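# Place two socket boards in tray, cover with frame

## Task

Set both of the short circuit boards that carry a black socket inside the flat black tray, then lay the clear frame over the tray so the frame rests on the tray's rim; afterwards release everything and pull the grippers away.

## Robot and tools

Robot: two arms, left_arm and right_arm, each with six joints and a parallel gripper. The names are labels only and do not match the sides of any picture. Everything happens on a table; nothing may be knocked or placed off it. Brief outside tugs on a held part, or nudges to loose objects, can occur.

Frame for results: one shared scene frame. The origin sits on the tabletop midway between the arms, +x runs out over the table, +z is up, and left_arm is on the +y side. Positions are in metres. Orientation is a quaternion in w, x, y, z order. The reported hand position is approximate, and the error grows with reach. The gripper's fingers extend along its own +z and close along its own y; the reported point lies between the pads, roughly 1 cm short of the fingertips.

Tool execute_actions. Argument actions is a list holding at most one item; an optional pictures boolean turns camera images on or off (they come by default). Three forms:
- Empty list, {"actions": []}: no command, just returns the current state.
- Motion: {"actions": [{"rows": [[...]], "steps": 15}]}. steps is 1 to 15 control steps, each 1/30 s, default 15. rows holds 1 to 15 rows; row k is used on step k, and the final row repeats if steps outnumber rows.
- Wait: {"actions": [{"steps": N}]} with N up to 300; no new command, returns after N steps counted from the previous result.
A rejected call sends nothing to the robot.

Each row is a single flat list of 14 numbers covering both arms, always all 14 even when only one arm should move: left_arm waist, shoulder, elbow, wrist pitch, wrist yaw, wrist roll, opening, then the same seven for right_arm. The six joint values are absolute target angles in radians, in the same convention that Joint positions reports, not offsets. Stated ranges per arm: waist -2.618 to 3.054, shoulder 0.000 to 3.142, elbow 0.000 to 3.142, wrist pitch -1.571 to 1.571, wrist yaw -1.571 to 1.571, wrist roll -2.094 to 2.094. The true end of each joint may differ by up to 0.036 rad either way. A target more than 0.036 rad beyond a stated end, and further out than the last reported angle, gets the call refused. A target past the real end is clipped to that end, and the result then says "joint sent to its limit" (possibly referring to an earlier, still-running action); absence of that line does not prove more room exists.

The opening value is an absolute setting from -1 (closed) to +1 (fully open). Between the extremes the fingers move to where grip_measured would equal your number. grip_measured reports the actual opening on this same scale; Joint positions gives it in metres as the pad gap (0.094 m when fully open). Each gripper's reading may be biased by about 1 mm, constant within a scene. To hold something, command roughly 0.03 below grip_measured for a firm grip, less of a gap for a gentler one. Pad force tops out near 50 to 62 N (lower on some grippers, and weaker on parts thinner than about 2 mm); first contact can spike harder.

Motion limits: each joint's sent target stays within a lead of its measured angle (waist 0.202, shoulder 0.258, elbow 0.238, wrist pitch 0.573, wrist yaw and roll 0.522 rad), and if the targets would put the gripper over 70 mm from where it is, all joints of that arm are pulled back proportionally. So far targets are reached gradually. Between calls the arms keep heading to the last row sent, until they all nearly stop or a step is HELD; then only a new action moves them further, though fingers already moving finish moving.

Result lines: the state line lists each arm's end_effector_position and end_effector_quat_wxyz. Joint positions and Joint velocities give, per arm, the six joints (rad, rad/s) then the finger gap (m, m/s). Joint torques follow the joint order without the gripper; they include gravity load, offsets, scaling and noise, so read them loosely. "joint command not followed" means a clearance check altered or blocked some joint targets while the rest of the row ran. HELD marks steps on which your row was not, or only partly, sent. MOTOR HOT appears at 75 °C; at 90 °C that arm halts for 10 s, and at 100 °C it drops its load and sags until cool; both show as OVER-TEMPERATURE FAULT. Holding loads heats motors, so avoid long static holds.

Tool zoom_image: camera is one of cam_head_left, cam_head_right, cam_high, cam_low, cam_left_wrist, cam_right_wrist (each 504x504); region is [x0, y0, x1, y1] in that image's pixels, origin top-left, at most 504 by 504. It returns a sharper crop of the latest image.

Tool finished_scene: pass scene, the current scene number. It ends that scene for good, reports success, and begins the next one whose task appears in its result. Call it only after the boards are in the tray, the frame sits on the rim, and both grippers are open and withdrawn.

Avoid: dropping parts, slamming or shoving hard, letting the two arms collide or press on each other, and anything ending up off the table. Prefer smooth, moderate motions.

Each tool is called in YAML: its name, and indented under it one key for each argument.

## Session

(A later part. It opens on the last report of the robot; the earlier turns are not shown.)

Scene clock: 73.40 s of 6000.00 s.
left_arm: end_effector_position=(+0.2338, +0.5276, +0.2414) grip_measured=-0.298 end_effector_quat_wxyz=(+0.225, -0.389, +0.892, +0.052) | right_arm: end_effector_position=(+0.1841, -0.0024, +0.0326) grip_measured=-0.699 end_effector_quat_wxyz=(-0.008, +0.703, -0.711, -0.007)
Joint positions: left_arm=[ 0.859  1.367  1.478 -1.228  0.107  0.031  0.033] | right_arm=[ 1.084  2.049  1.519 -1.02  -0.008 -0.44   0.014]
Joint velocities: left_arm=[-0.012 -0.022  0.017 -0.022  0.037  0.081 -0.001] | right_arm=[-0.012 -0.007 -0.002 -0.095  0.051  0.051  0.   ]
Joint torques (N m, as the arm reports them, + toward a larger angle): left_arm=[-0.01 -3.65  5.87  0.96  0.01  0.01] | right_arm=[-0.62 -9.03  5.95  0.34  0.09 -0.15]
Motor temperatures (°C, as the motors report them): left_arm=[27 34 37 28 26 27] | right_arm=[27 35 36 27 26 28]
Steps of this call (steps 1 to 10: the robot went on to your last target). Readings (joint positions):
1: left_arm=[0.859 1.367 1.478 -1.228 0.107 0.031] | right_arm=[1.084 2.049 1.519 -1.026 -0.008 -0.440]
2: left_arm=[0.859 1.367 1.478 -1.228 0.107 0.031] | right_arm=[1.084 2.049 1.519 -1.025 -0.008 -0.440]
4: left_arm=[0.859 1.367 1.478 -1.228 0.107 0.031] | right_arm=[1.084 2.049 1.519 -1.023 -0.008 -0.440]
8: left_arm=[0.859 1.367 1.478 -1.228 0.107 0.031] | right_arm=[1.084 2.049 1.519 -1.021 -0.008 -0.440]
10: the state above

execute_actions:
  actions:
    - {"rows":[[0.859,1.367,1.478,-1.228,0.1,0.03,-0.3,1.075,2.05,1.49,-1.0,0,-0.45,-0.72]],"steps":15}

Scene clock: 76.60 s of 6000.00 s.
left_arm: end_effector_position=(+0.2338, +0.5276, +0.2414) grip_measured=-0.298 end_effector_quat_wxyz=(+0.225, -0.389, +0.892, +0.052) | right_arm: end_effector_position=(+0.1833, -0.0042, +0.0289) grip_measured=-0.699 end_effector_quat_wxyz=(-0.007, +0.703, -0.711, -0.007)
Joint positions: left_arm=[ 0.859  1.367  1.478 -1.228  0.107  0.031  0.033] | right_arm=[ 1.084  2.049  1.504 -1.009 -0.008 -0.441  0.014]
Joint velocities: left_arm=[ 0.007 -0.002  0.007  0.007  0.007 -0.051  0.001] | right_arm=[-0.002  0.007  0.002  0.007 -0.066  0.095 -0.   ]
Joint torques (N m, as the arm reports them, + toward a larger angle): left_arm=[-0.08 -3.78  5.84  0.93 -0.03  0.01] | right_arm=[-0.64 -9.03  5.07  0.32  0.09 -0.15]
Motor temperatures (°C, as the motors report them): left_arm=[27 34 37 28 26 27] | right_arm=[27 35 36 27 26 28]
Steps of this call (steps 1 to 15: the robot went on to your last target; steps 16 to 81: nothing new was sent; steps 82 to 96: all 15 steps of this action). Readings (joint positions):
82: left_arm=[0.859 1.367 1.478 -1.228 0.107 0.031] | right_arm=[1.084 2.049 1.516 -1.016 -0.008 -0.440]
83: left_arm=[0.859 1.367 1.478 -1.228 0.107 0.031] | right_arm=[1.084 2.049 1.512 -1.013 -0.008 -0.440]
85: left_arm=[0.859 1.367 1.478 -1.228 0.107 0.031] | right_arm=[1.084 2.049 1.504 -1.009 -0.008 -0.440]
89: left_arm=[0.859 1.367 1.478 -1.228 0.107 0.031] | right_arm=[1.084 2.049 1.504 -1.009 -0.008 -0.441]
96: the state above

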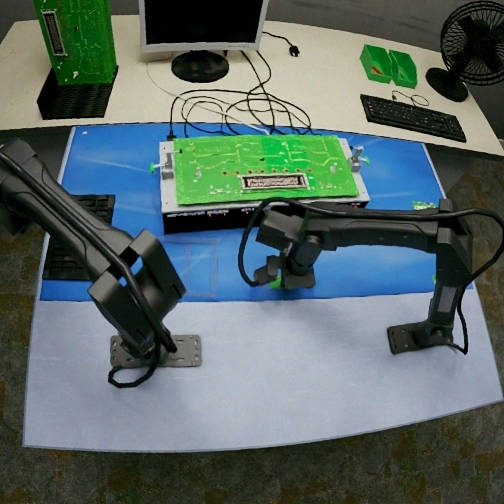

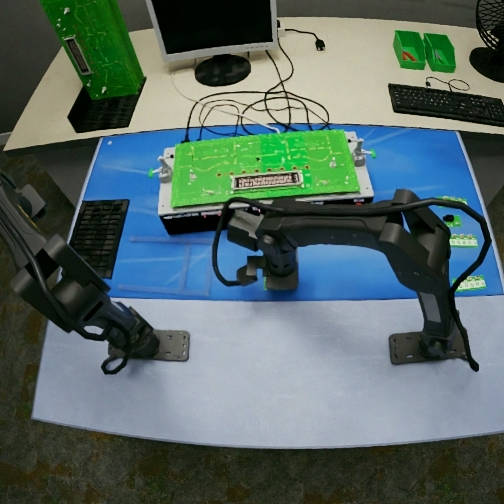

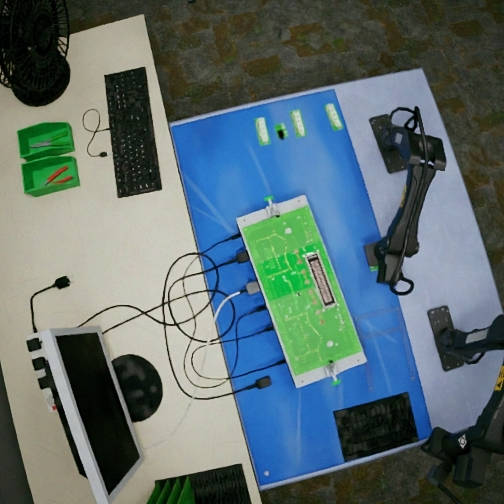

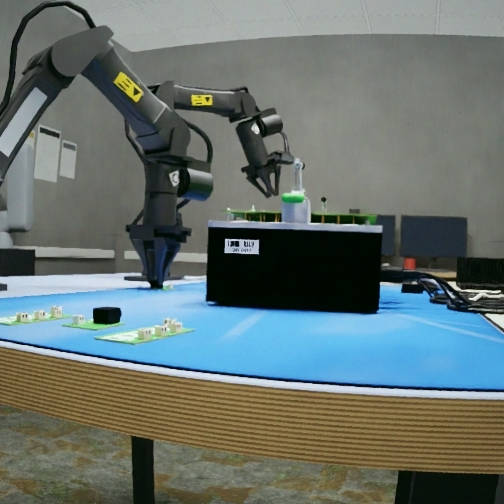

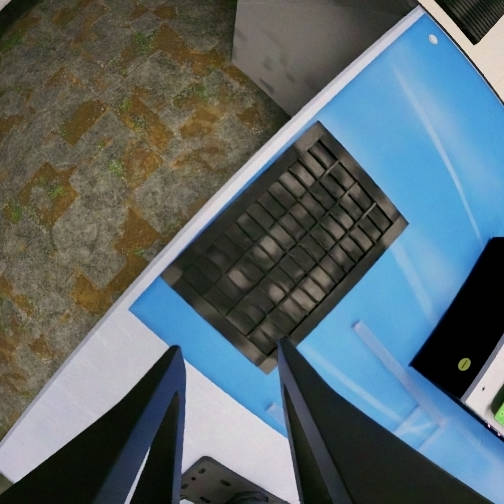

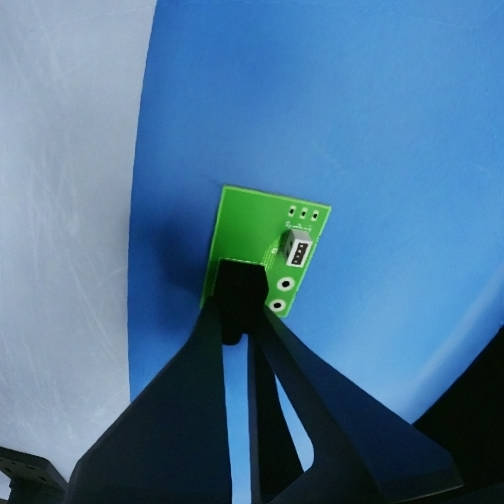

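execute_actions:
  actions:
    - {"rows":[[0.859,1.45,1.3,-1.4,0,0.2,-0.3,1.084,2.05,1.505,-1.01,0,-0.44,-0.3]],"steps":12}
  pictures: false

execute_actions:
  actions:
    - {"rows":[[0.4,1.45,1.3,-1.4,0,0.5,-0.3,1.084,2.0,1.6,-1.16,0,-0.44,-0.3]],"steps":12}
  pictures: false

execute_actions:
  actions:
    - {"rows":[[-0.1,1.45,1.3,-1.4,0,0.5,-0.3,1.0,1.45,1.25,-1.37,0,0,-0.3]],"steps":15}
  pictures: false

execute_actions:
  actions:
    - {"rows":[[-0.6,1.45,1.3,-1.4,0,0.5,-0.3,0.3,1.45,1.25,-1.37,0,0.7,-0.3]],"steps":15}
  pictures: false

execute_actions:
  actions:
    - {"rows":[[-1.125,1.5,1.3,-1.37,0,0.5,-0.3,-0.36,1.5,1.3,-1.37,0,1.25,-0.3]],"steps":15}
  pictures: false

execute_actions:
  actions:
    - {"rows":[[-1.125,1.86,1.39,-1.07,0,0.5,-0.3,-0.36,1.89,1.45,-1.09,0,1.25,-0.3]],"steps":15}
  pictures: false

execute_actions:
  actions:
    - {"steps":15}

Scene clock: 99.77 s of 6000.00 s.
left_arm: end_effector_position=(+0.1805, +0.4886, +0.1485) grip_measured=-0.298 end_effector_quat_wxyz=(+0.010, -0.343, +0.939, -0.004) | right_arm: end_effector_position=(+0.1833, -0.0042, +0.0289) grip_measured=-0.302 end_effector_quat_wxyz=(-0.007, +0.703, -0.711, -0.007)
Joint positions: left_arm=[ 0.859  1.468  1.29  -1.38   0.016  0.178  0.033] | right_arm=[ 1.084  2.049  1.504 -1.009 -0.008 -0.441  0.033]
Joint velocities: left_arm=[ 0.002 -0.061 -0.002 -0.154 -0.081  0.037 -0.001] | right_arm=[ 0.002 -0.007 -0.017 -0.037 -0.051 -0.007 -0.   ]
Joint torques (N m, as the arm reports them, + toward a larger angle): left_arm=[ 0.   -5.32  6.29  0.13 -0.1   0.15] | right_arm=[ 0.02 -9.03  6.37  0.23  0.09 -0.03]
Motor temperatures (°C, as the motors report them): left_arm=[27 34 37 29 26 27] | right_arm=[27 36 35 27 26 28]
Steps of this call (steps 1 to 15: the robot went on to your last target; steps 16 to 90: nothing new was sent; then 19.77 s passed at rest; steps 91 to 102: all 12 steps of this action). Readings (joint positions):
91: left_arm=[0.859 1.369 1.463 -1.229 0.096 0.051] | right_arm=[1.084 2.049 1.504 -1.009 -0.008 -0.441]
92: left_arm=[0.859 1.371 1.435 -1.242 0.082 0.075] | right_arm=[1.084 2.049 1.504 -1.009 -0.008 -0.441]
94: left_arm=[0.859 1.400 1.363 -1.289 0.056 0.116] | right_arm=[1.084 2.049 1.504 -1.009 -0.008 -0.441]
98: left_arm=[0.859 1.472 1.292 -1.361 0.027 0.160] | right_arm=[1.084 2.049 1.504 -1.009 -0.008 -0.441]
102: the state above

Scene clock: 100.17 s of 6000.00 s.
left_arm: end_effector_position=(+0.2465, +0.3967, +0.1487) grip_measured=-0.298 end_effector_quat_wxyz=(+0.005, +0.031, +1.000, -0.002) | right_arm: end_effector_position=(+0.1805, -0.0101, +0.0575) grip_measured=-0.302 end_effector_quat_wxyz=(+0.006, +0.703, -0.711, -0.002)
Joint positions: left_arm=[ 0.39   1.467  1.29  -1.387  0.007  0.469  0.033] | right_arm=[ 1.084  2.022  1.581 -1.139 -0.008 -0.441  0.033]
Joint velocities: left_arm=[-0.007 -0.022  0.022  0.007 -0.081  0.11  -0.   ] | right_arm=[ 0.007 -0.002  0.007 -0.066  0.022 -0.007  0.   ]
Joint torques (N m, as the arm reports them, + toward a larger angle): left_arm=[ 0.71 -5.56  6.14  0.02 -0.06  0.1 ] | right_arm=[  0.01 -10.56   8.18   0.11   0.08  -0.04]
Motor temperatures (°C, as the motors report them): left_arm=[27 34 37 29 26 27] | right_arm=[27 36 35 27 26 28]
Steps of this call (steps 1 to 12: all 12 steps of this action). Readings (joint positions):
1: left_arm=[0.837 1.467 1.290 -1.382 0.001 0.226] | right_arm=[1.084 2.049 1.517 -1.030 -0.008 -0.441]
2: left_arm=[0.785 1.467 1.290 -1.383 -0.006 0.278] | right_arm=[1.084 2.049 1.532 -1.058 -0.008 -0.441]
4: left_arm=[0.645 1.467 1.290 -1.383 -0.007 0.354] | right_arm=[1.084 2.039 1.562 -1.093 -0.008 -0.441]
8: left_arm=[0.408 1.467 1.290 -1.383 0.005 0.437] | right_arm=[1.084 2.022 1.581 -1.121 -0.008 -0.441]
12: the state above

Scene clock: 100.67 s of 6000.00 s.
left_arm: end_effector_position=(+0.2650, +0.2765, +0.1487) grip_measured=-0.298 end_effector_quat_wxyz=(+0.003, +0.287, +0.958, -0.002) | right_arm: end_effector_position=(+0.1381, -0.1431, +0.1462) grip_measured=-0.302 end_effector_quat_wxyz=(+0.010, -0.511, +0.859, +0.008)
Joint positions: left_arm=[-0.111  1.467  1.29  -1.389  0.006  0.49   0.033] | right_arm=[ 1.005  1.435  1.252 -1.363 -0.005 -0.033  0.033]
Joint velocities: left_arm=[-0.002 -0.002 -0.002  0.037 -0.007 -0.066  0.001] | right_arm=[-0.012  0.11   0.002  0.022  0.007  0.11   0.001]
Joint torques (N m, as the arm reports them, + toward a larger angle): left_arm=[ 0.64 -5.37  6.08  0.09 -0.06  0.14] | right_arm=[-0.2  -3.77  6.4   0.2   0.07  0.05]
Motor temperatures (°C, as the motors report them): left_arm=[27 34 37 29 26 27] | right_arm=[27 36 35 27 26 28]
Steps of this call (steps 1 to 15: all 15 steps of this action). Readings (joint positions):
1: left_arm=[0.366 1.467 1.290 -1.387 -0.006 0.471] | right_arm=[1.080 2.002 1.553 -1.131 -0.008 -0.396]
2: left_arm=[0.315 1.467 1.290 -1.387 -0.012 0.474] | right_arm=[1.074 1.965 1.499 -1.138 -0.008 -0.347]
4: left_arm=[0.175 1.467 1.290 -1.387 -0.012 0.479] | right_arm=[1.048 1.869 1.384 -1.189 -0.008 -0.262]
8: left_arm=[-0.083 1.467 1.290 -1.386 0.001 0.487] | right_arm=[1.006 1.614 1.247 -1.303 -0.005 -0.122]
15: the state above

Scene clock: 101.17 s of 6000.00 s.
left_arm: end_effector_position=(+0.2242, +0.1622, +0.1487) grip_measured=-0.298 end_effector_quat_wxyz=(+0.002, +0.516, +0.856, -0.003) | right_arm: end_effector_position=(+0.2475, -0.2741, +0.1438) grip_measured=-0.302 end_effector_quat_wxyz=(+0.009, +0.165, +0.986, +0.002)
Joint positions: left_arm=[-0.611  1.467  1.29  -1.389  0.006  0.493  0.033] | right_arm=[ 0.294  1.446  1.252 -1.358  0.005  0.662  0.033]
Joint velocities: left_arm=[-0.022 -0.002 -0.007  0.051 -0.007  0.037 -0.   ] | right_arm=[ 0.002 -0.007 -0.012 -0.022 -0.051  0.227  0.   ]
Joint torques (N m, as the arm reports them, + toward a larger angle): left_arm=[ 0.8  -5.21  6.    0.08 -0.04  0.1 ] | right_arm=[ 0.48 -4.21  6.38  0.16 -0.04  0.07]
Motor temperatures (°C, as the motors report them): left_arm=[27 34 37 28 26 27] | right_arm=[27 36 35 27 26 28]
Steps of this call (steps 1 to 15: all 15 steps of this action). Readings (joint positions):
1: left_arm=[-0.134 1.467 1.290 -1.389 -0.007 0.490] | right_arm=[0.979 1.438 1.252 -1.363 -0.018 0.048]
2: left_arm=[-0.186 1.467 1.290 -1.389 -0.013 0.490] | right_arm=[0.923 1.440 1.252 -1.362 -0.022 0.147]
4: left_arm=[-0.326 1.467 1.290 -1.389 -0.012 0.490] | right_arm=[0.778 1.444 1.252 -1.360 -0.019 0.334]
8: left_arm=[-0.582 1.467 1.290 -1.387 0.001 0.492] | right_arm=[0.480 1.446 1.252 -1.356 -0.011 0.545]
15: the state above

Scene clock: 101.67 s of 6000.00 s.
left_arm: end_effector_position=(+0.1313, +0.0718, +0.1400) grip_measured=-0.298 end_effector_quat_wxyz=(-0.004, +0.722, +0.692, -0.002) | right_arm: end_effector_position=(+0.2546, -0.4350, +0.1374) grip_measured=-0.301 end_effector_quat_wxyz=(-0.004, +0.701, +0.714, -0.004)
Joint positions: left_arm=[-1.137  1.505  1.29  -1.362  0.005  0.493  0.033] | right_arm=[-0.369  1.502  1.277 -1.356  0.005  1.219  0.033]
Joint velocities: left_arm=[-0.012  0.012 -0.007 -0.037  0.037  0.022 -0.001] | right_arm=[-0.017 -0.002 -0.007 -0.051 -0.037  0.154 -0.001]
Joint torques (N m, as the arm reports them, + toward a larger angle): left_arm=[ 0.39 -4.97  6.42  0.05 -0.08  0.08] | right_arm=[ 0.68 -5.    8.58  0.1  -0.04  0.07]
Motor temperatures (°C, as the motors report them): left_arm=[27 34 37 28 26 27] | right_arm=[27 36 35 27 26 28]
Steps of this call (steps 1 to 15: all 15 steps of this action). Readings (joint positions):
1: left_arm=[-0.634 1.469 1.290 -1.389 -0.007 0.493] | right_arm=[0.269 1.451 1.256 -1.362 -0.009 0.743]
2: left_arm=[-0.685 1.474 1.290 -1.386 -0.013 0.493] | right_arm=[0.213 1.461 1.265 -1.365 -0.016 0.839]
4: left_arm=[-0.824 1.488 1.290 -1.377 -0.013 0.493] | right_arm=[0.070 1.484 1.276 -1.358 -0.015 0.984]
8: left_arm=[-1.090 1.505 1.290 -1.362 -0.003 0.493] | right_arm=[-0.226 1.502 1.277 -1.352 -0.011 1.135]
15: the state above

Scene clock: 102.17 s of 6000.00 s.
left_arm: end_effector_position=(+0.1696, -0.0071, +0.0582) grip_measured=-0.298 end_effector_quat_wxyz=(-0.006, +0.722, +0.692, -0.001) | right_arm: end_effector_position=(+0.3485, -0.4676, +0.0569) grip_measured=-0.301 end_effector_quat_wxyz=(-0.007, +0.708, +0.707, -0.006)
Joint positions: left_arm=[-1.137  1.877  1.382 -1.086  0.005  0.493  0.033] | right_arm=[-0.369  1.921  1.436 -1.103  0.005  1.239  0.033]
Joint velocities: left_arm=[ 0.012 -0.149 -0.007  0.037  0.051  0.022  0.   ] | right_arm=[ 0.002 -0.046 -0.017  0.007 -0.037  0.081  0.   ]
Joint torques (N m, as the arm reports them, + toward a larger angle): left_arm=[ 0.81 -7.93  5.81  0.22 -0.08  0.13] | right_arm=[  0.68 -10.1    7.58   0.25  -0.04   0.07]
Motor temperatures (°C, as the motors report them): left_arm=[27 34 37 28 26 27] | right_arm=[27 36 35 27 26 28]
Steps of this call (steps 1 to 15: all 15 steps of this action). Readings (joint positions):
1: left_arm=[-1.137 1.524 1.301 -1.357 0.005 0.493] | right_arm=[-0.369 1.522 1.295 -1.358 0.005 1.222]
2: left_arm=[-1.137 1.562 1.325 -1.335 0.005 0.493] | right_arm=[-0.369 1.562 1.332 -1.343 0.005 1.225]
4: left_arm=[-1.137 1.673 1.366 -1.259 0.005 0.493] | right_arm=[-0.369 1.672 1.398 -1.273 0.005 1.228]
8: left_arm=[-1.137 1.875 1.382 -1.127 0.005 0.493] | right_arm=[-0.369 1.884 1.436 -1.139 0.005 1.235]
15: the state above

Scene clock: 102.67 s of 6000.00 s.
left_arm: end_effector_position=(+0.1705, -0.0090, +0.0602) grip_measured=-0.298 end_effector_quat_wxyz=(+0.000, +0.722, +0.692, -0.003) | right_arm: end_effector_position=(+0.3497, -0.4680, +0.0571) grip_measured=-0.301 end_effector_quat_wxyz=(-0.005, +0.708, +0.706, -0.005)
Joint positions: left_arm=[-1.137  1.871  1.382 -1.079  0.005  0.493  0.033] | right_arm=[-0.369  1.921  1.436 -1.099  0.005  1.24   0.033]
Joint velocities: left_arm=[ 0.002  0.002 -0.017  0.037 -0.037  0.022 -0.001] | right_arm=[ 0.002  0.002 -0.007  0.095 -0.007  0.007  0.001]
Joint torques (N m, as the arm reports them, + toward a larger angle): left_arm=[ 0.74 -8.21  5.81  0.24 -0.05  0.1 ] | right_arm=[  0.68 -10.28   7.63   0.27  -0.04   0.06]
Motor temperatures (°C, as the motors report them): left_arm=[27 35 37 28 26 27] | right_arm=[27 36 35 27 26 28]
Steps of this call (steps 1 to 15: the robot went on to your last target). Readings (joint positions):
1: left_arm=[-1.137 1.873 1.382 -1.084 0.005 0.493] | right_arm=[-0.369 1.921 1.436 -1.102 0.005 1.239]
2: left_arm=[-1.137 1.871 1.382 -1.083 0.005 0.493] | right_arm=[-0.369 1.921 1.436 -1.101 0.005 1.240]
4: left_arm=[-1.137 1.871 1.382 -1.081 0.005 0.493] | right_arm=[-0.369 1.921 1.436 -1.100 0.005 1.240]
8: left_arm=[-1.137 1.871 1.382 -1.080 0.005 0.493] | right_arm=[-0.369 1.921 1.436 -1.099 0.005 1.240]
15: the state above
All arms were judged still, so your last target was given up. Only a new action makes them travel on or press farther. Fingers that are still opening or closing keep moving.

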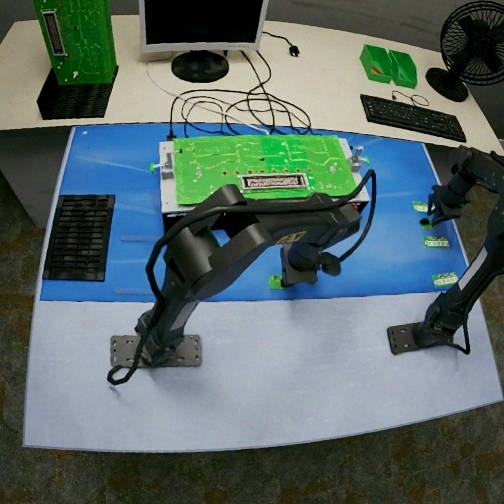

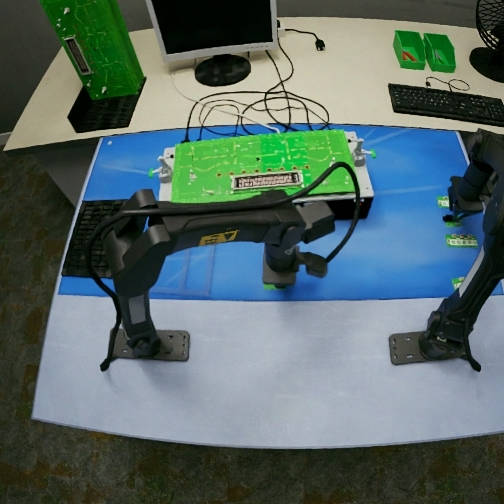

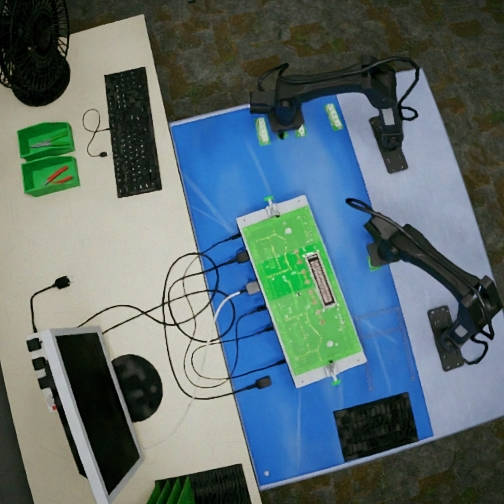

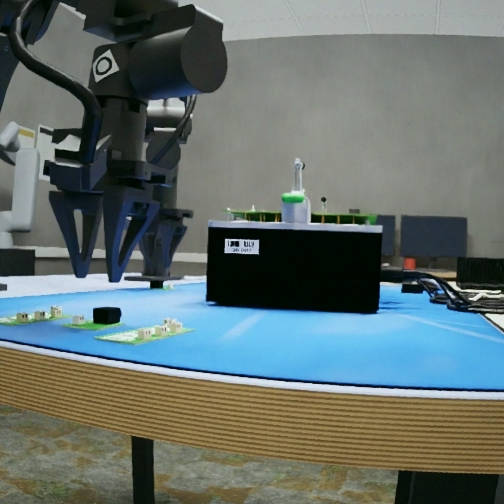

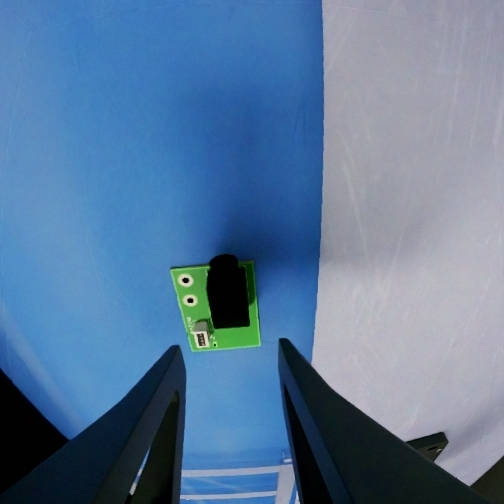

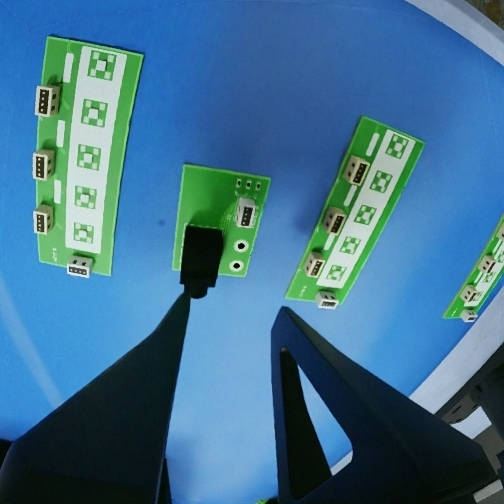

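execute_actions:
  actions:
    - {"rows":[[-1.137,1.905,1.34,-0.995,0,0.5,-0.3,-0.346,1.978,1.43,-1.015,0,1.26,-0.3]],"steps":15}
  pictures: false

execute_actions:
  actions:
    - {"steps":10}

Scene clock: 110.93 s of 6000.00 s.
left_arm: end_effector_position=(+0.1732, -0.0145, +0.0424) grip_measured=-0.298 end_effector_quat_wxyz=(+0.005, +0.722, +0.692, -0.004) | right_arm: end_effector_position=(+0.3646, -0.4679, +0.0371) grip_measured=-0.301 end_effector_quat_wxyz=(+0.002, +0.707, +0.707, -0.002)
Joint positions: left_arm=[-1.137  1.903  1.351 -1.007  0.005  0.493  0.033] | right_arm=[-0.355  1.979  1.436 -1.025  0.005  1.25   0.033]
Joint velocities: left_arm=[-0.007  0.007  0.007 -0.037  0.037  0.007 -0.001] | right_arm=[-0.022 -0.002 -0.007  0.022 -0.007  0.066 -0.   ]
Joint torques (N m, as the arm reports them, + toward a larger angle): left_arm=[-0.09 -7.44  4.41  0.22 -0.05  0.09] | right_arm=[ 0.75 -8.64  5.75  0.27 -0.03  0.07]
Motor temperatures (°C, as the motors report them): left_arm=[27 36 37 28 26 27] | right_arm=[27 37 36 27 26 28]
Steps of this call (steps 1 to 90: nothing new was sent; then 4.77 s passed at rest; steps 91 to 105: all 15 steps of this action). Readings (joint positions):
91: left_arm=[-1.137 1.872 1.378 -1.070 0.005 0.493] | right_arm=[-0.368 1.924 1.436 -1.093 0.005 1.242]
92: left_arm=[-1.137 1.874 1.372 -1.055 0.005 0.493] | right_arm=[-0.366 1.931 1.436 -1.079 0.005 1.244]
94: left_arm=[-1.137 1.885 1.363 -1.035 0.005 0.493] | right_arm=[-0.360 1.953 1.436 -1.056 0.005 1.246]
98: left_arm=[-1.137 1.902 1.352 -1.017 0.005 0.493] | right_arm=[-0.355 1.979 1.436 -1.035 0.005 1.248]
105: the state above

Scene clock: 111.27 s of 6000.00 s.
left_arm: end_effector_position=(+0.1734, -0.0150, +0.0424) grip_measured=-0.298 end_effector_quat_wxyz=(+0.006, +0.722, +0.692, -0.005) | right_arm: end_effector_position=(+0.3650, -0.4680, +0.0371) grip_measured=-0.301 end_effector_quat_wxyz=(+0.003, +0.707, +0.707, -0.001)
Joint positions: left_arm=[-1.137  1.903  1.351 -1.004  0.005  0.493  0.033] | right_arm=[-0.355  1.979  1.436 -1.023  0.005  1.25   0.033]
Joint velocities: left_arm=[-0.002  0.007 -0.002 -0.066  0.066  0.007 -0.   ] | right_arm=[-0.007 -0.012 -0.017 -0.007  0.007 -0.022 -0.   ]
Joint torques (N m, as the arm reports them, + toward a larger angle): left_arm=[ 0.01 -7.54  4.41  0.19 -0.09  0.1 ] | right_arm=[ 0.71 -8.64  5.76  0.29 -0.03  0.07]
Motor temperatures (°C, as the motors report them): left_arm=[27 36 37 28 26 27] | right_arm=[27 37 36 27 26 28]
Steps of this call (steps 1 to 10: the robot went on to your last target). Readings (joint positions):
1: left_arm=[-1.137 1.903 1.351 -1.006 0.005 0.493] | right_arm=[-0.355 1.979 1.436 -1.025 0.005 1.250]
2: left_arm=[-1.137 1.903 1.351 -1.006 0.005 0.493] | right_arm=[-0.355 1.979 1.436 -1.025 0.005 1.250]
4: left_arm=[-1.137 1.903 1.351 -1.005 0.005 0.493] | right_arm=[-0.355 1.979 1.436 -1.024 0.005 1.250]
8: left_arm=[-1.137 1.903 1.351 -1.004 0.005 0.493] | right_arm=[-0.355 1.979 1.436 -1.023 0.005 1.250]
10: the state above

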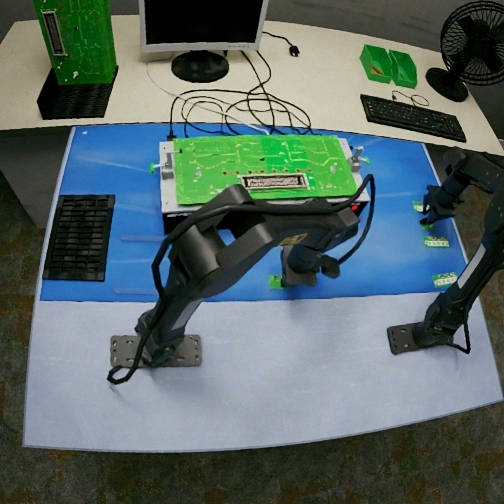

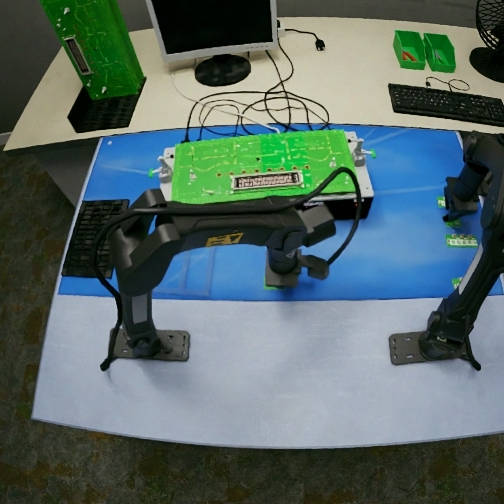

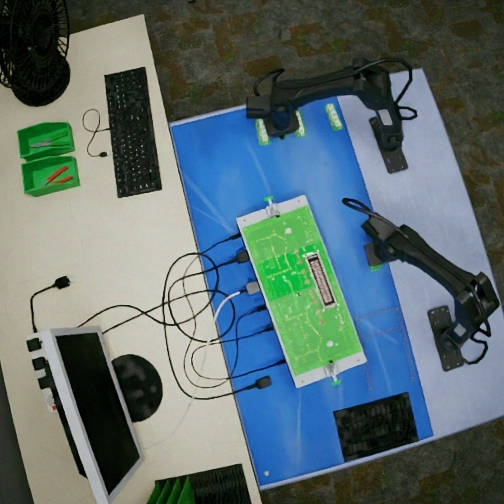

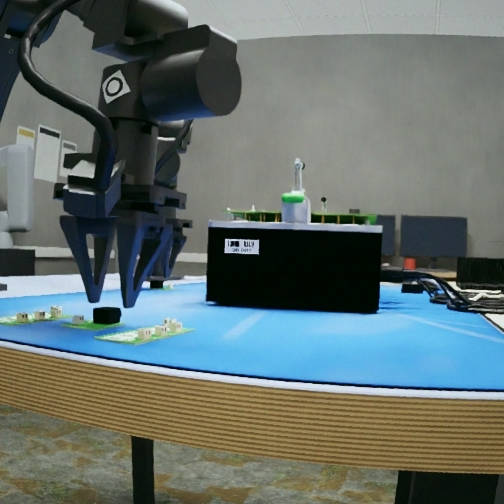

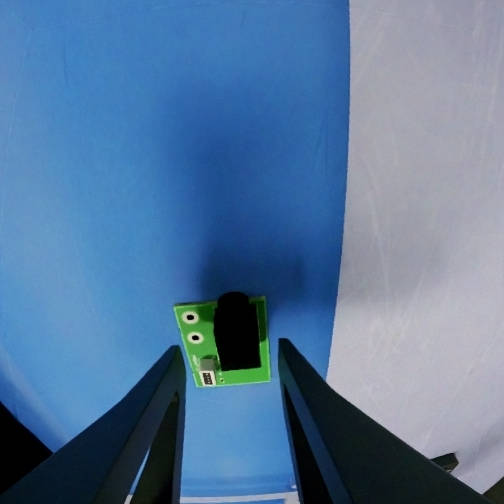

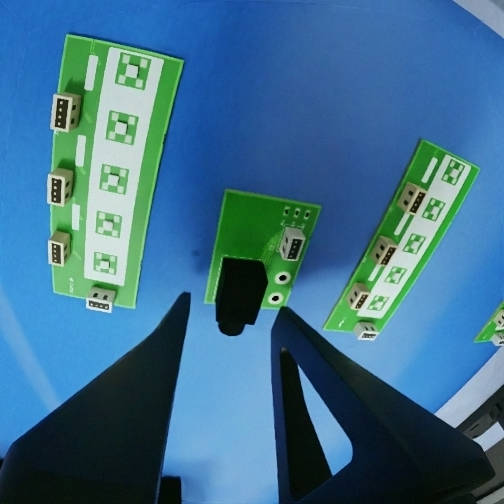

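execute_actions:
  actions:
    - {"rows":[[-1.137,1.905,1.27,-0.935,0,0.5,-0.3,-0.355,1.979,1.385,-0.975,0,1.26,-0.3]],"steps":15}
  pictures: false

execute_actions:
  actions:
    - {"steps":8}

Scene clock: 116.70 s of 6000.00 s.
left_arm: end_effector_position=(+0.1689, -0.0057, +0.0247) grip_measured=-0.298 end_effector_quat_wxyz=(-0.002, +0.722, +0.692, -0.002) | right_arm: end_effector_position=(+0.3595, -0.4662, +0.0260) grip_measured=-0.301 end_effector_quat_wxyz=(-0.001, +0.707, +0.707, -0.003)
Joint positions: left_arm=[-1.137  1.904  1.278 -0.947  0.005  0.493  0.033] | right_arm=[-0.355  1.979  1.389 -0.985  0.005  1.25   0.033]
Joint velocities: left_arm=[ 0.012 -0.022 -0.002 -0.007 -0.007  0.022 -0.   ] | right_arm=[-0.017  0.007 -0.007  0.007 -0.022 -0.066  0.001]
Joint torques (N m, as the arm reports them, + toward a larger angle): left_arm=[ 0.02 -7.28  4.31  0.2  -0.07  0.1 ] | right_arm=[ 0.06 -8.49  5.8   0.28 -0.04  0.06]
Motor temperatures (°C, as the motors report them): left_arm=[27 37 37 28 26 27] | right_arm=[27 37 35 27 26 28]
Steps of this call (steps 1 to 15: the robot went on to your last target; steps 16 to 90: nothing new was sent; then 1.93 s passed at rest; steps 91 to 105: all 15 steps of this action). Readings (joint positions):
91: left_arm=[-1.137 1.902 1.341 -0.991 0.005 0.493] | right_arm=[-0.355 1.979 1.429 -1.015 0.005 1.250]
92: left_arm=[-1.137 1.900 1.325 -0.975 0.005 0.493] | right_arm=[-0.355 1.979 1.420 -1.005 0.005 1.250]
94: left_arm=[-1.137 1.901 1.296 -0.963 0.005 0.493] | right_arm=[-0.355 1.979 1.399 -0.996 0.005 1.250]
98: left_arm=[-1.137 1.904 1.278 -0.960 0.005 0.493] | right_arm=[-0.355 1.979 1.389 -0.994 0.005 1.250]
105: the state above

Scene clock: 116.97 s of 6000.00 s.
left_arm: end_effector_position=(+0.1692, -0.0062, +0.0247) grip_measured=-0.298 end_effector_quat_wxyz=(-0.001, +0.722, +0.692, -0.003) | right_arm: end_effector_position=(+0.3598, -0.4663, +0.0260) grip_measured=-0.301 end_effector_quat_wxyz=(-0.000, +0.707, +0.707, -0.003)
Joint positions: left_arm=[-1.137  1.904  1.278 -0.944  0.005  0.493  0.033] | right_arm=[-0.355  1.979  1.389 -0.983  0.005  1.25   0.033]
Joint velocities: left_arm=[-0.007 -0.002 -0.012  0.022 -0.037 -0.022  0.001] | right_arm=[ 0.007  0.002  0.002  0.022  0.022 -0.007 -0.001]
Joint torques (N m, as the arm reports them, + toward a larger angle): left_arm=[ 0.13 -7.39  4.64  0.21 -0.04  0.09] | right_arm=[ 0.06 -8.49  5.79  0.29 -0.04  0.06]
Motor temperatures (°C, as the motors report them): left_arm=[27 37 37 28 26 27] | right_arm=[27 37 35 27 26 28]
Steps of this call (steps 1 to 8: the robot went on to your last target). Readings (joint positions):
1: left_arm=[-1.137 1.904 1.278 -0.946 0.005 0.493] | right_arm=[-0.355 1.979 1.389 -0.985 0.005 1.250]
2: left_arm=[-1.137 1.904 1.278 -0.946 0.005 0.493] | right_arm=[-0.355 1.979 1.389 -0.984 0.005 1.250]
4: left_arm=[-1.137 1.904 1.278 -0.945 0.005 0.493] | right_arm=[-0.355 1.979 1.389 -0.984 0.005 1.250]
8: the state above

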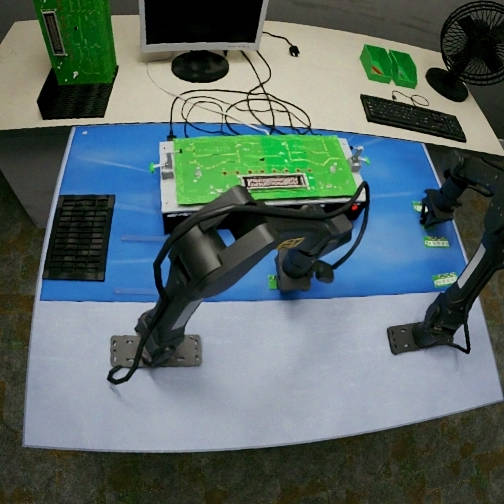

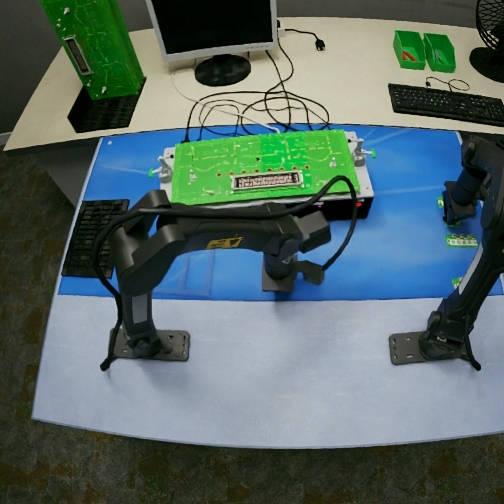

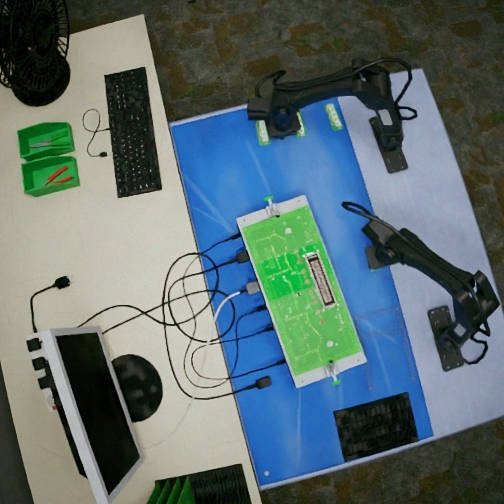

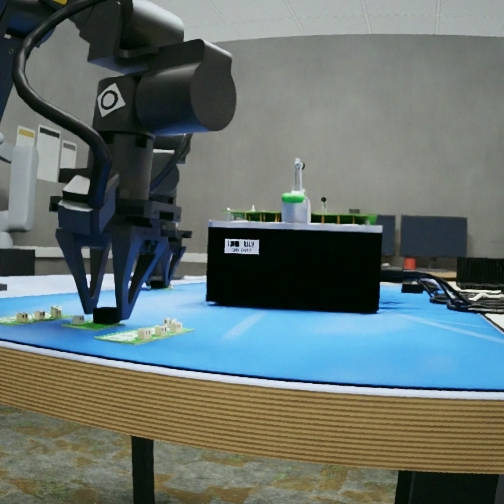

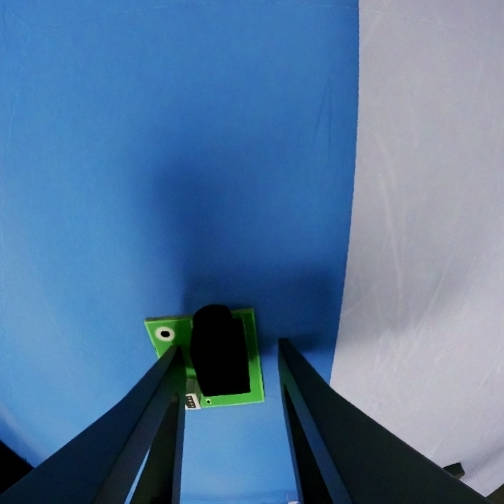

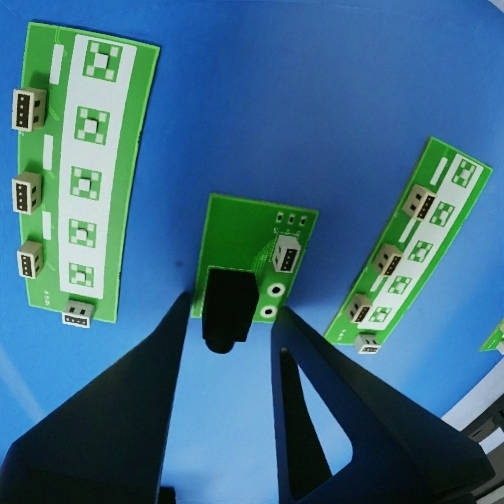

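execute_actions:
  actions:
    - {"rows":[[-1.137,1.905,1.278,-0.944,0,0.5,-0.73,-0.355,1.979,1.389,-0.983,0,1.25,-0.73]],"steps":12}
  pictures: false

execute_actions:
  actions:
    - {"rows":[[-1.137,1.87,1.4,-1.09,0,0.5,-0.73,-0.355,1.94,1.5,-1.12,0,1.25,-0.73]],"steps":12}
  pictures: false

execute_actions:
  actions:
    - {"rows":[[-1.0,1.45,1.3,-1.42,0,0.3,-0.73,-0.355,1.45,1.25,-1.37,0,1.0,-0.73]],"steps":15}
  pictures: false

execute_actions:
  actions:
    - {"rows":[[-0.3,1.45,1.3,-1.42,0,-0.2,-0.73,0.1,1.45,1.25,-1.37,0,0.5,-0.73]],"steps":13}
  pictures: false

execute_actions:
  actions:
    - {"rows":[[0.3,1.45,1.3,-1.42,0,-0.6,-0.73,0.6,1.45,1.25,-1.37,0,0,-0.73]],"steps":12}
  pictures: false

execute_actions:
  actions:
    - {"rows":[[0.7,1.5,1.3,-1.37,0,-0.86,-0.73,1.075,1.5,1.3,-1.37,0,-0.45,-0.73]],"steps":13}
  pictures: false

execute_actions:
  actions:
    - {"rows":[[0.7,1.775,1.325,-1.09,0,-0.86,-0.73,1.075,1.98,1.58,-1.13,0,-0.45,-0.73]],"steps":15}
  pictures: false

execute_actions:
  actions:
    - {"steps":15}

Scene clock: 139.33 s of 6000.00 s.
left_arm: end_effector_position=(+0.1692, -0.0063, +0.0247) grip_measured=-0.687 end_effector_quat_wxyz=(-0.001, +0.722, +0.692, -0.003) | right_arm: end_effector_position=(+0.3598, -0.4663, +0.0260) grip_measured=-0.694 end_effector_quat_wxyz=(-0.000, +0.707, +0.707, -0.003)
Joint positions: left_arm=[-1.137  1.904  1.278 -0.944  0.005  0.493  0.015] | right_arm=[-0.355  1.979  1.389 -0.983  0.005  1.25   0.014]
Joint velocities: left_arm=[ 0.002 -0.022 -0.027  0.037 -0.11  -0.037  0.001] | right_arm=[-0.002  0.022 -0.007  0.007 -0.022 -0.095 -0.002]
Joint torques (N m, as the arm reports them, + toward a larger angle): left_arm=[-0.03 -7.28  5.12  0.13 -0.08  0.11] | right_arm=[ 0.06 -8.49  6.15  0.21 -0.04 -0.05]
Motor temperatures (°C, as the motors report them): left_arm=[27 38 36 27 26 27] | right_arm=[27 36 35 27 26 28]
Steps of this call (steps 1 to 15: the robot went on to your last target; steps 16 to 90: nothing new was sent; then 18.97 s passed at rest; steps 91 to 102: all 12 steps of this action). Readings (joint positions):
91: left_arm=[-1.137 1.904 1.278 -0.944 0.005 0.493] | right_arm=[-0.355 1.979 1.389 -0.983 0.005 1.250]
92: left_arm=[-1.137 1.904 1.278 -0.944 0.005 0.493] | right_arm=[-0.355 1.979 1.389 -0.983 0.005 1.250]
94: left_arm=[-1.137 1.904 1.278 -0.944 0.005 0.493] | right_arm=[-0.355 1.979 1.389 -0.983 0.005 1.250]
98: left_arm=[-1.137 1.904 1.278 -0.944 0.005 0.493] | right_arm=[-0.355 1.979 1.389 -0.983 0.005 1.250]
102: the state above

Scene clock: 139.73 s of 6000.00 s.
left_arm: end_effector_position=(+0.1725, -0.0130, +0.0609) grip_measured=-0.687 end_effector_quat_wxyz=(+0.007, +0.722, +0.692, -0.005) | right_arm: end_effector_position=(+0.3626, -0.4672, +0.0545) grip_measured=-0.694 end_effector_quat_wxyz=(-0.002, +0.707, +0.707, -0.004)
Joint positions: left_arm=[-1.137  1.873  1.387 -1.068  0.005  0.493  0.015] | right_arm=[-0.355  1.962  1.482 -1.098  0.005  1.25   0.014]
Joint velocities: left_arm=[ 0.022 -0.007 -0.007 -0.125  0.007  0.007 -0.001] | right_arm=[-0.002 -0.007 -0.007 -0.095 -0.037 -0.037  0.   ]
Joint torques (N m, as the arm reports them, + toward a larger angle): left_arm=[-0.01 -7.69  6.17  0.1  -0.06  0.12] | right_arm=[  0.07 -10.05   7.9    0.1   -0.03  -0.05]
Motor temperatures (°C, as the motors report them): left_arm=[27 38 36 27 26 27] | right_arm=[27 36 35 27 26 28]
Steps of this call (steps 1 to 12: all 12 steps of this action). Readings (joint positions):
1: left_arm=[-1.137 1.905 1.294 -0.969 0.005 0.493] | right_arm=[-0.355 1.980 1.403 -1.005 0.005 1.250]
2: left_arm=[-1.137 1.906 1.316 -0.999 0.005 0.493] | right_arm=[-0.355 1.980 1.423 -1.032 0.005 1.250]
4: left_arm=[-1.137 1.896 1.358 -1.028 0.005 0.493] | right_arm=[-0.355 1.974 1.461 -1.060 0.005 1.250]
8: left_arm=[-1.137 1.874 1.387 -1.048 0.005 0.493] | right_arm=[-0.355 1.962 1.482 -1.080 0.005 1.250]
12: the state above

Scene clock: 140.23 s of 6000.00 s.
left_arm: end_effector_position=(+0.1578, +0.0946, +0.1610) grip_measured=-0.687 end_effector_quat_wxyz=(+0.022, +0.607, +0.794, -0.008) | right_arm: end_effector_position=(+0.2487, -0.4295, +0.1459) grip_measured=-0.694 end_effector_quat_wxyz=(+0.015, +0.622, +0.783, +0.003)
Joint positions: left_arm=[-1.002  1.436  1.311 -1.399  0.001  0.32   0.015] | right_arm=[-0.355  1.437  1.252 -1.356  0.005  1.022  0.014]
Joint velocities: left_arm=[-0.017  0.183  0.012 -0.066 -0.037 -0.066 -0.   ] | right_arm=[ 0.002  0.071 -0.002  0.007 -0.081 -0.081 -0.001]
Joint torques (N m, as the arm reports them, + toward a larger angle): left_arm=[ 0.19 -3.94  4.8   0.1  -0.02 -0.03] | right_arm=[ 0.05 -3.88  6.45  0.18 -0.03 -0.14]
Motor temperatures (°C, as the motors report them): left_arm=[27 38 36 27 26 27] | right_arm=[27 36 35 27 26 28]
Steps of this call (steps 1 to 15: all 15 steps of this action). Readings (joint positions):
1: left_arm=[-1.130 1.858 1.379 -1.079 0.007 0.476] | right_arm=[-0.355 1.943 1.457 -1.092 0.005 1.225]
2: left_arm=[-1.117 1.829 1.360 -1.108 0.008 0.456] | right_arm=[-0.355 1.907 1.408 -1.104 0.005 1.197]
4: left_arm=[-1.074 1.738 1.327 -1.184 0.008 0.421] | right_arm=[-0.355 1.811 1.317 -1.175 0.005 1.147]
8: left_arm=[-1.006 1.503 1.311 -1.308 0.001 0.360] | right_arm=[-0.355 1.558 1.246 -1.297 0.005 1.070]
15: the state above

Scene clock: 140.67 s of 6000.00 s.
left_arm: end_effector_position=(+0.2582, +0.2363, +0.1573) grip_measured=-0.687 end_effector_quat_wxyz=(+0.013, +0.053, +0.998, +0.002) | right_arm: end_effector_position=(+0.2578, -0.3163, +0.1442) grip_measured=-0.694 end_effector_quat_wxyz=(+0.008, +0.197, +0.980, +0.007)
Joint positions: left_arm=[-0.288  1.452  1.311 -1.405 -0.009 -0.163  0.015] | right_arm=[ 0.106  1.444  1.252 -1.359 -0.007  0.538  0.014]
Joint velocities: left_arm=[ 0.002 -0.017  0.007 -0.022  0.066 -0.212 -0.001] | right_arm=[-0.012  0.017 -0.012 -0.081 -0.037 -0.242  0.   ]
Joint torques (N m, as the arm reports them, + toward a larger angle): left_arm=[-0.65 -4.36  4.59  0.11  0.09 -0.01] | right_arm=[-0.38 -4.18  6.28  0.17  0.06 -0.16]
Motor temperatures (°C, as the motors report them): left_arm=[27 38 36 27 26 27] | right_arm=[27 36 35 27 26 28]
Steps of this call (steps 1 to 13: all 13 steps of this action). Readings (joint positions):
1: left_arm=[-0.979 1.442 1.311 -1.402 0.013 0.241] | right_arm=[-0.330 1.439 1.252 -1.357 0.018 0.941]
2: left_arm=[-0.927 1.445 1.311 -1.402 0.017 0.155] | right_arm=[-0.274 1.439 1.252 -1.357 0.021 0.855]
4: left_arm=[-0.787 1.450 1.311 -1.402 0.015 0.031] | right_arm=[-0.128 1.442 1.252 -1.356 0.018 0.730]
8: left_arm=[-0.491 1.452 1.311 -1.402 0.009 -0.100] | right_arm=[0.094 1.444 1.252 -1.356 -0.004 0.598]
13: the state above

Scene clock: 141.07 s of 6000.00 s.
left_arm: end_effector_position=(+0.2520, +0.3807, +0.1572) grip_measured=-0.687 end_effector_quat_wxyz=(+0.012, -0.431, +0.902, +0.002) | right_arm: end_effector_position=(+0.2106, -0.2051, +0.1442) grip_measured=-0.694 end_effector_quat_wxyz=(+0.008, -0.294, +0.956, +0.007)
Joint positions: left_arm=[ 0.311  1.452  1.311 -1.407 -0.007 -0.562  0.015] | right_arm=[ 0.607  1.444  1.252 -1.359 -0.008  0.046  0.014]
Joint velocities: left_arm=[-0.002 -0.012 -0.002 -0.037  0.022 -0.168  0.001] | right_arm=[ 0.007 -0.007  0.012 -0.007 -0.037 -0.242  0.   ]
Joint torques (N m, as the arm reports them, + toward a larger angle): left_arm=[-0.88 -4.31  4.65  0.06  0.03 -0.05] | right_arm=[-0.44 -4.1   6.38  0.16  0.07 -0.13]
Motor temperatures (°C, as the motors report them): left_arm=[27 38 36 27 26 27] | right_arm=[27 36 35 27 26 28]
Steps of this call (steps 1 to 12: all 12 steps of this action). Readings (joint positions):
1: left_arm=[-0.266 1.452 1.311 -1.405 0.005 -0.230] | right_arm=[0.131 1.444 1.252 -1.360 0.008 0.457]
2: left_arm=[-0.215 1.452 1.311 -1.405 0.012 -0.302] | right_arm=[0.188 1.444 1.252 -1.360 0.014 0.368]
4: left_arm=[-0.075 1.452 1.311 -1.405 0.011 -0.406] | right_arm=[0.333 1.444 1.252 -1.358 0.012 0.238]
8: left_arm=[0.214 1.452 1.311 -1.405 0.006 -0.516] | right_arm=[0.584 1.444 1.252 -1.357 -0.004 0.101]
12: the state above

Scene clock: 141.50 s of 6000.00 s.
left_arm: end_effector_position=(+0.2107, +0.4714, +0.1447) grip_measured=-0.687 end_effector_quat_wxyz=(-0.003, +0.704, -0.710, -0.002) | right_arm: end_effector_position=(+0.1247, -0.1264, +0.1372) grip_measured=-0.693 end_effector_quat_wxyz=(+0.007, +0.694, -0.720, -0.001)
Joint positions: left_arm=[ 0.711  1.507  1.311 -1.369 -0.003 -0.834  0.015] | right_arm=[ 1.084  1.502  1.276 -1.358 -0.006 -0.413  0.014]
Joint velocities: left_arm=[-0.022 -0.017 -0.007  0.022  0.037 -0.154 -0.001] | right_arm=[-0.002 -0.027 -0.012 -0.066 -0.066 -0.198  0.   ]
Joint torques (N m, as the arm reports them, + toward a larger angle): left_arm=[-0.87 -4.95  4.52  0.14  0.   -0.11] | right_arm=[-0.58 -4.95  8.55  0.1   0.08 -0.14]
Motor temperatures (°C, as the motors report them): left_arm=[27 38 36 27 26 27] | right_arm=[27 36 35 27 26 28]
Steps of this call (steps 1 to 13: all 13 steps of this action). Readings (joint positions):
1: left_arm=[0.333 1.456 1.311 -1.406 0.007 -0.607] | right_arm=[0.632 1.450 1.256 -1.363 0.007 -0.032]
2: left_arm=[0.384 1.463 1.311 -1.400 0.014 -0.655] | right_arm=[0.688 1.460 1.264 -1.366 0.014 -0.113]
4: left_arm=[0.522 1.485 1.311 -1.384 0.014 -0.725] | right_arm=[0.831 1.483 1.276 -1.359 0.013 -0.231]
8: left_arm=[0.709 1.507 1.311 -1.369 -0.003 -0.801] | right_arm=[1.066 1.502 1.276 -1.353 -0.002 -0.357]
13: the state above

Scene clock: 142.00 s of 6000.00 s.
left_arm: end_effector_position=(+0.2594, +0.5149, +0.0705) grip_measured=-0.687 end_effector_quat_wxyz=(+0.002, +0.710, -0.704, -0.002) | right_arm: end_effector_position=(+0.1791, -0.0142, +0.0552) grip_measured=-0.693 end_effector_quat_wxyz=(+0.011, +0.702, -0.712, +0.001)
Joint positions: left_arm=[ 0.711  1.789  1.319 -1.105 -0.003 -0.849  0.015] | right_arm=[ 1.084  2.019  1.567 -1.141 -0.006 -0.439  0.014]
Joint velocities: left_arm=[-0.002 -0.046 -0.002  0.022  0.037 -0.037 -0.002] | right_arm=[-0.012 -0.129 -0.007  0.022  0.007 -0.022  0.   ]
Joint torques (N m, as the arm reports them, + toward a larger angle): left_arm=[-0.75 -7.46  5.72  0.24  0.03 -0.07] | right_arm=[ -0.61 -11.13   7.54   0.22   0.06  -0.15]
Motor temperatures (°C, as the motors report them): left_arm=[27 38 36 27 26 27] | right_arm=[27 36 35 27 26 28]
Steps of this call (steps 1 to 15: all 15 steps of this action). Readings (joint positions):
1: left_arm=[0.711 1.525 1.313 -1.359 -0.003 -0.837] | right_arm=[1.084 1.524 1.301 -1.367 -0.006 -0.418]
2: left_arm=[0.711 1.560 1.321 -1.332 -0.003 -0.839] | right_arm=[1.084 1.567 1.351 -1.362 -0.006 -0.420]
4: left_arm=[0.711 1.665 1.326 -1.249 -0.003 -0.842] | right_arm=[1.084 1.678 1.458 -1.308 -0.006 -0.424]
8: left_arm=[0.711 1.811 1.321 -1.139 -0.003 -0.846] | right_arm=[1.084 1.914 1.567 -1.178 -0.006 -0.432]
15: the state above

Scene clock: 142.50 s of 6000.00 s.
left_arm: end_effector_position=(+0.2607, +0.5161, +0.0707) grip_measured=-0.687 end_effector_quat_wxyz=(-0.002, +0.710, -0.704, -0.002) | right_arm: end_effector_position=(+0.1794, -0.0135, +0.0581) grip_measured=-0.693 end_effector_quat_wxyz=(+0.007, +0.703, -0.711, -0.001)
Joint positions: left_arm=[ 0.711  1.788  1.319 -1.098 -0.003 -0.85   0.015] | right_arm=[ 1.084  2.011  1.567 -1.139 -0.006 -0.44   0.014]
Joint velocities: left_arm=[ 0.007  0.007 -0.007  0.007  0.022 -0.051 -0.001] | right_arm=[-0.017 -0.007 -0.002 -0.037  0.037  0.022  0.001]
Joint torques (N m, as the arm reports them, + toward a larger angle): left_arm=[-0.82 -7.59  5.62  0.26  0.04 -0.07] | right_arm=[ -0.6  -11.08   7.55   0.27   0.07  -0.14]
Motor temperatures (°C, as the motors report them): left_arm=[27 38 36 27 26 27] | right_arm=[27 36 35 27 26 28]
Steps of this call (steps 1 to 15: the robot went on to your last target). Readings (joint positions):
1: left_arm=[0.711 1.788 1.319 -1.103 -0.003 -0.849] | right_arm=[1.084 2.016 1.567 -1.140 -0.006 -0.439]
2: left_arm=[0.711 1.788 1.319 -1.102 -0.003 -0.849] | right_arm=[1.084 2.012 1.567 -1.140 -0.006 -0.439]
4: left_arm=[0.711 1.788 1.319 -1.101 -0.003 -0.849] | right_arm=[1.084 2.011 1.567 -1.140 -0.006 -0.440]
8: left_arm=[0.711 1.788 1.319 -1.099 -0.003 -0.850] | right_arm=[1.084 2.011 1.567 -1.139 -0.006 -0.440]
15: the state above
All arms were judged still, so your last target was given up. Only a new action makes them travel on or press farther. Fingers that are still opening or closing keep moving.

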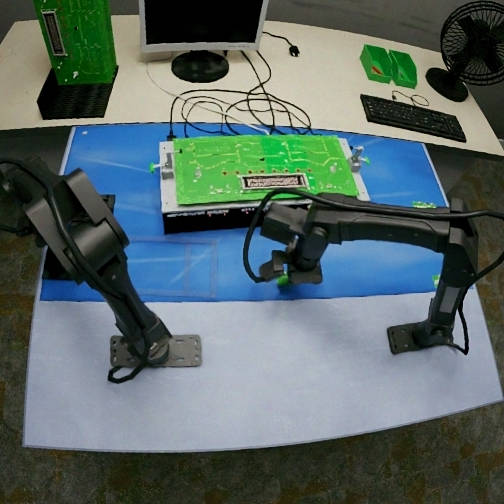

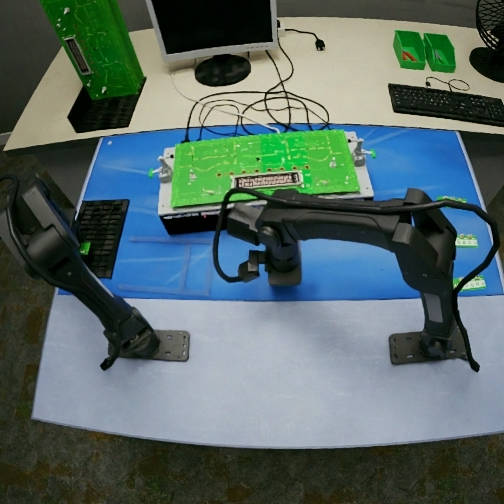

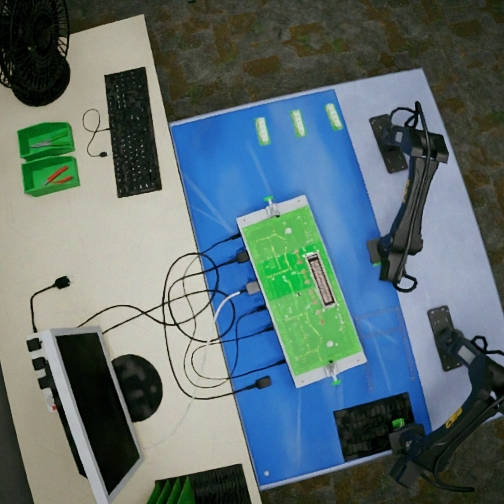

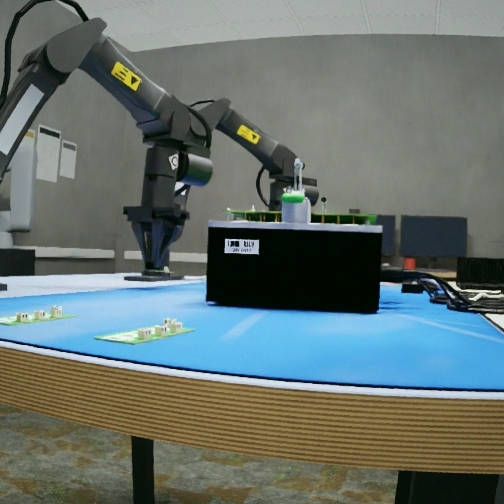

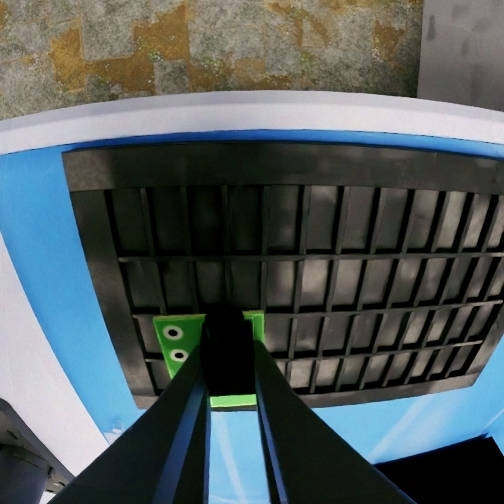

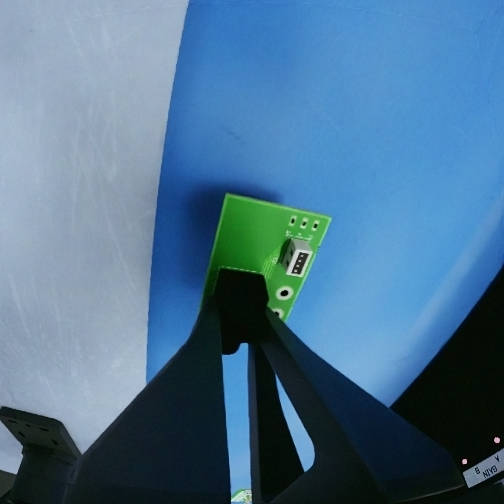

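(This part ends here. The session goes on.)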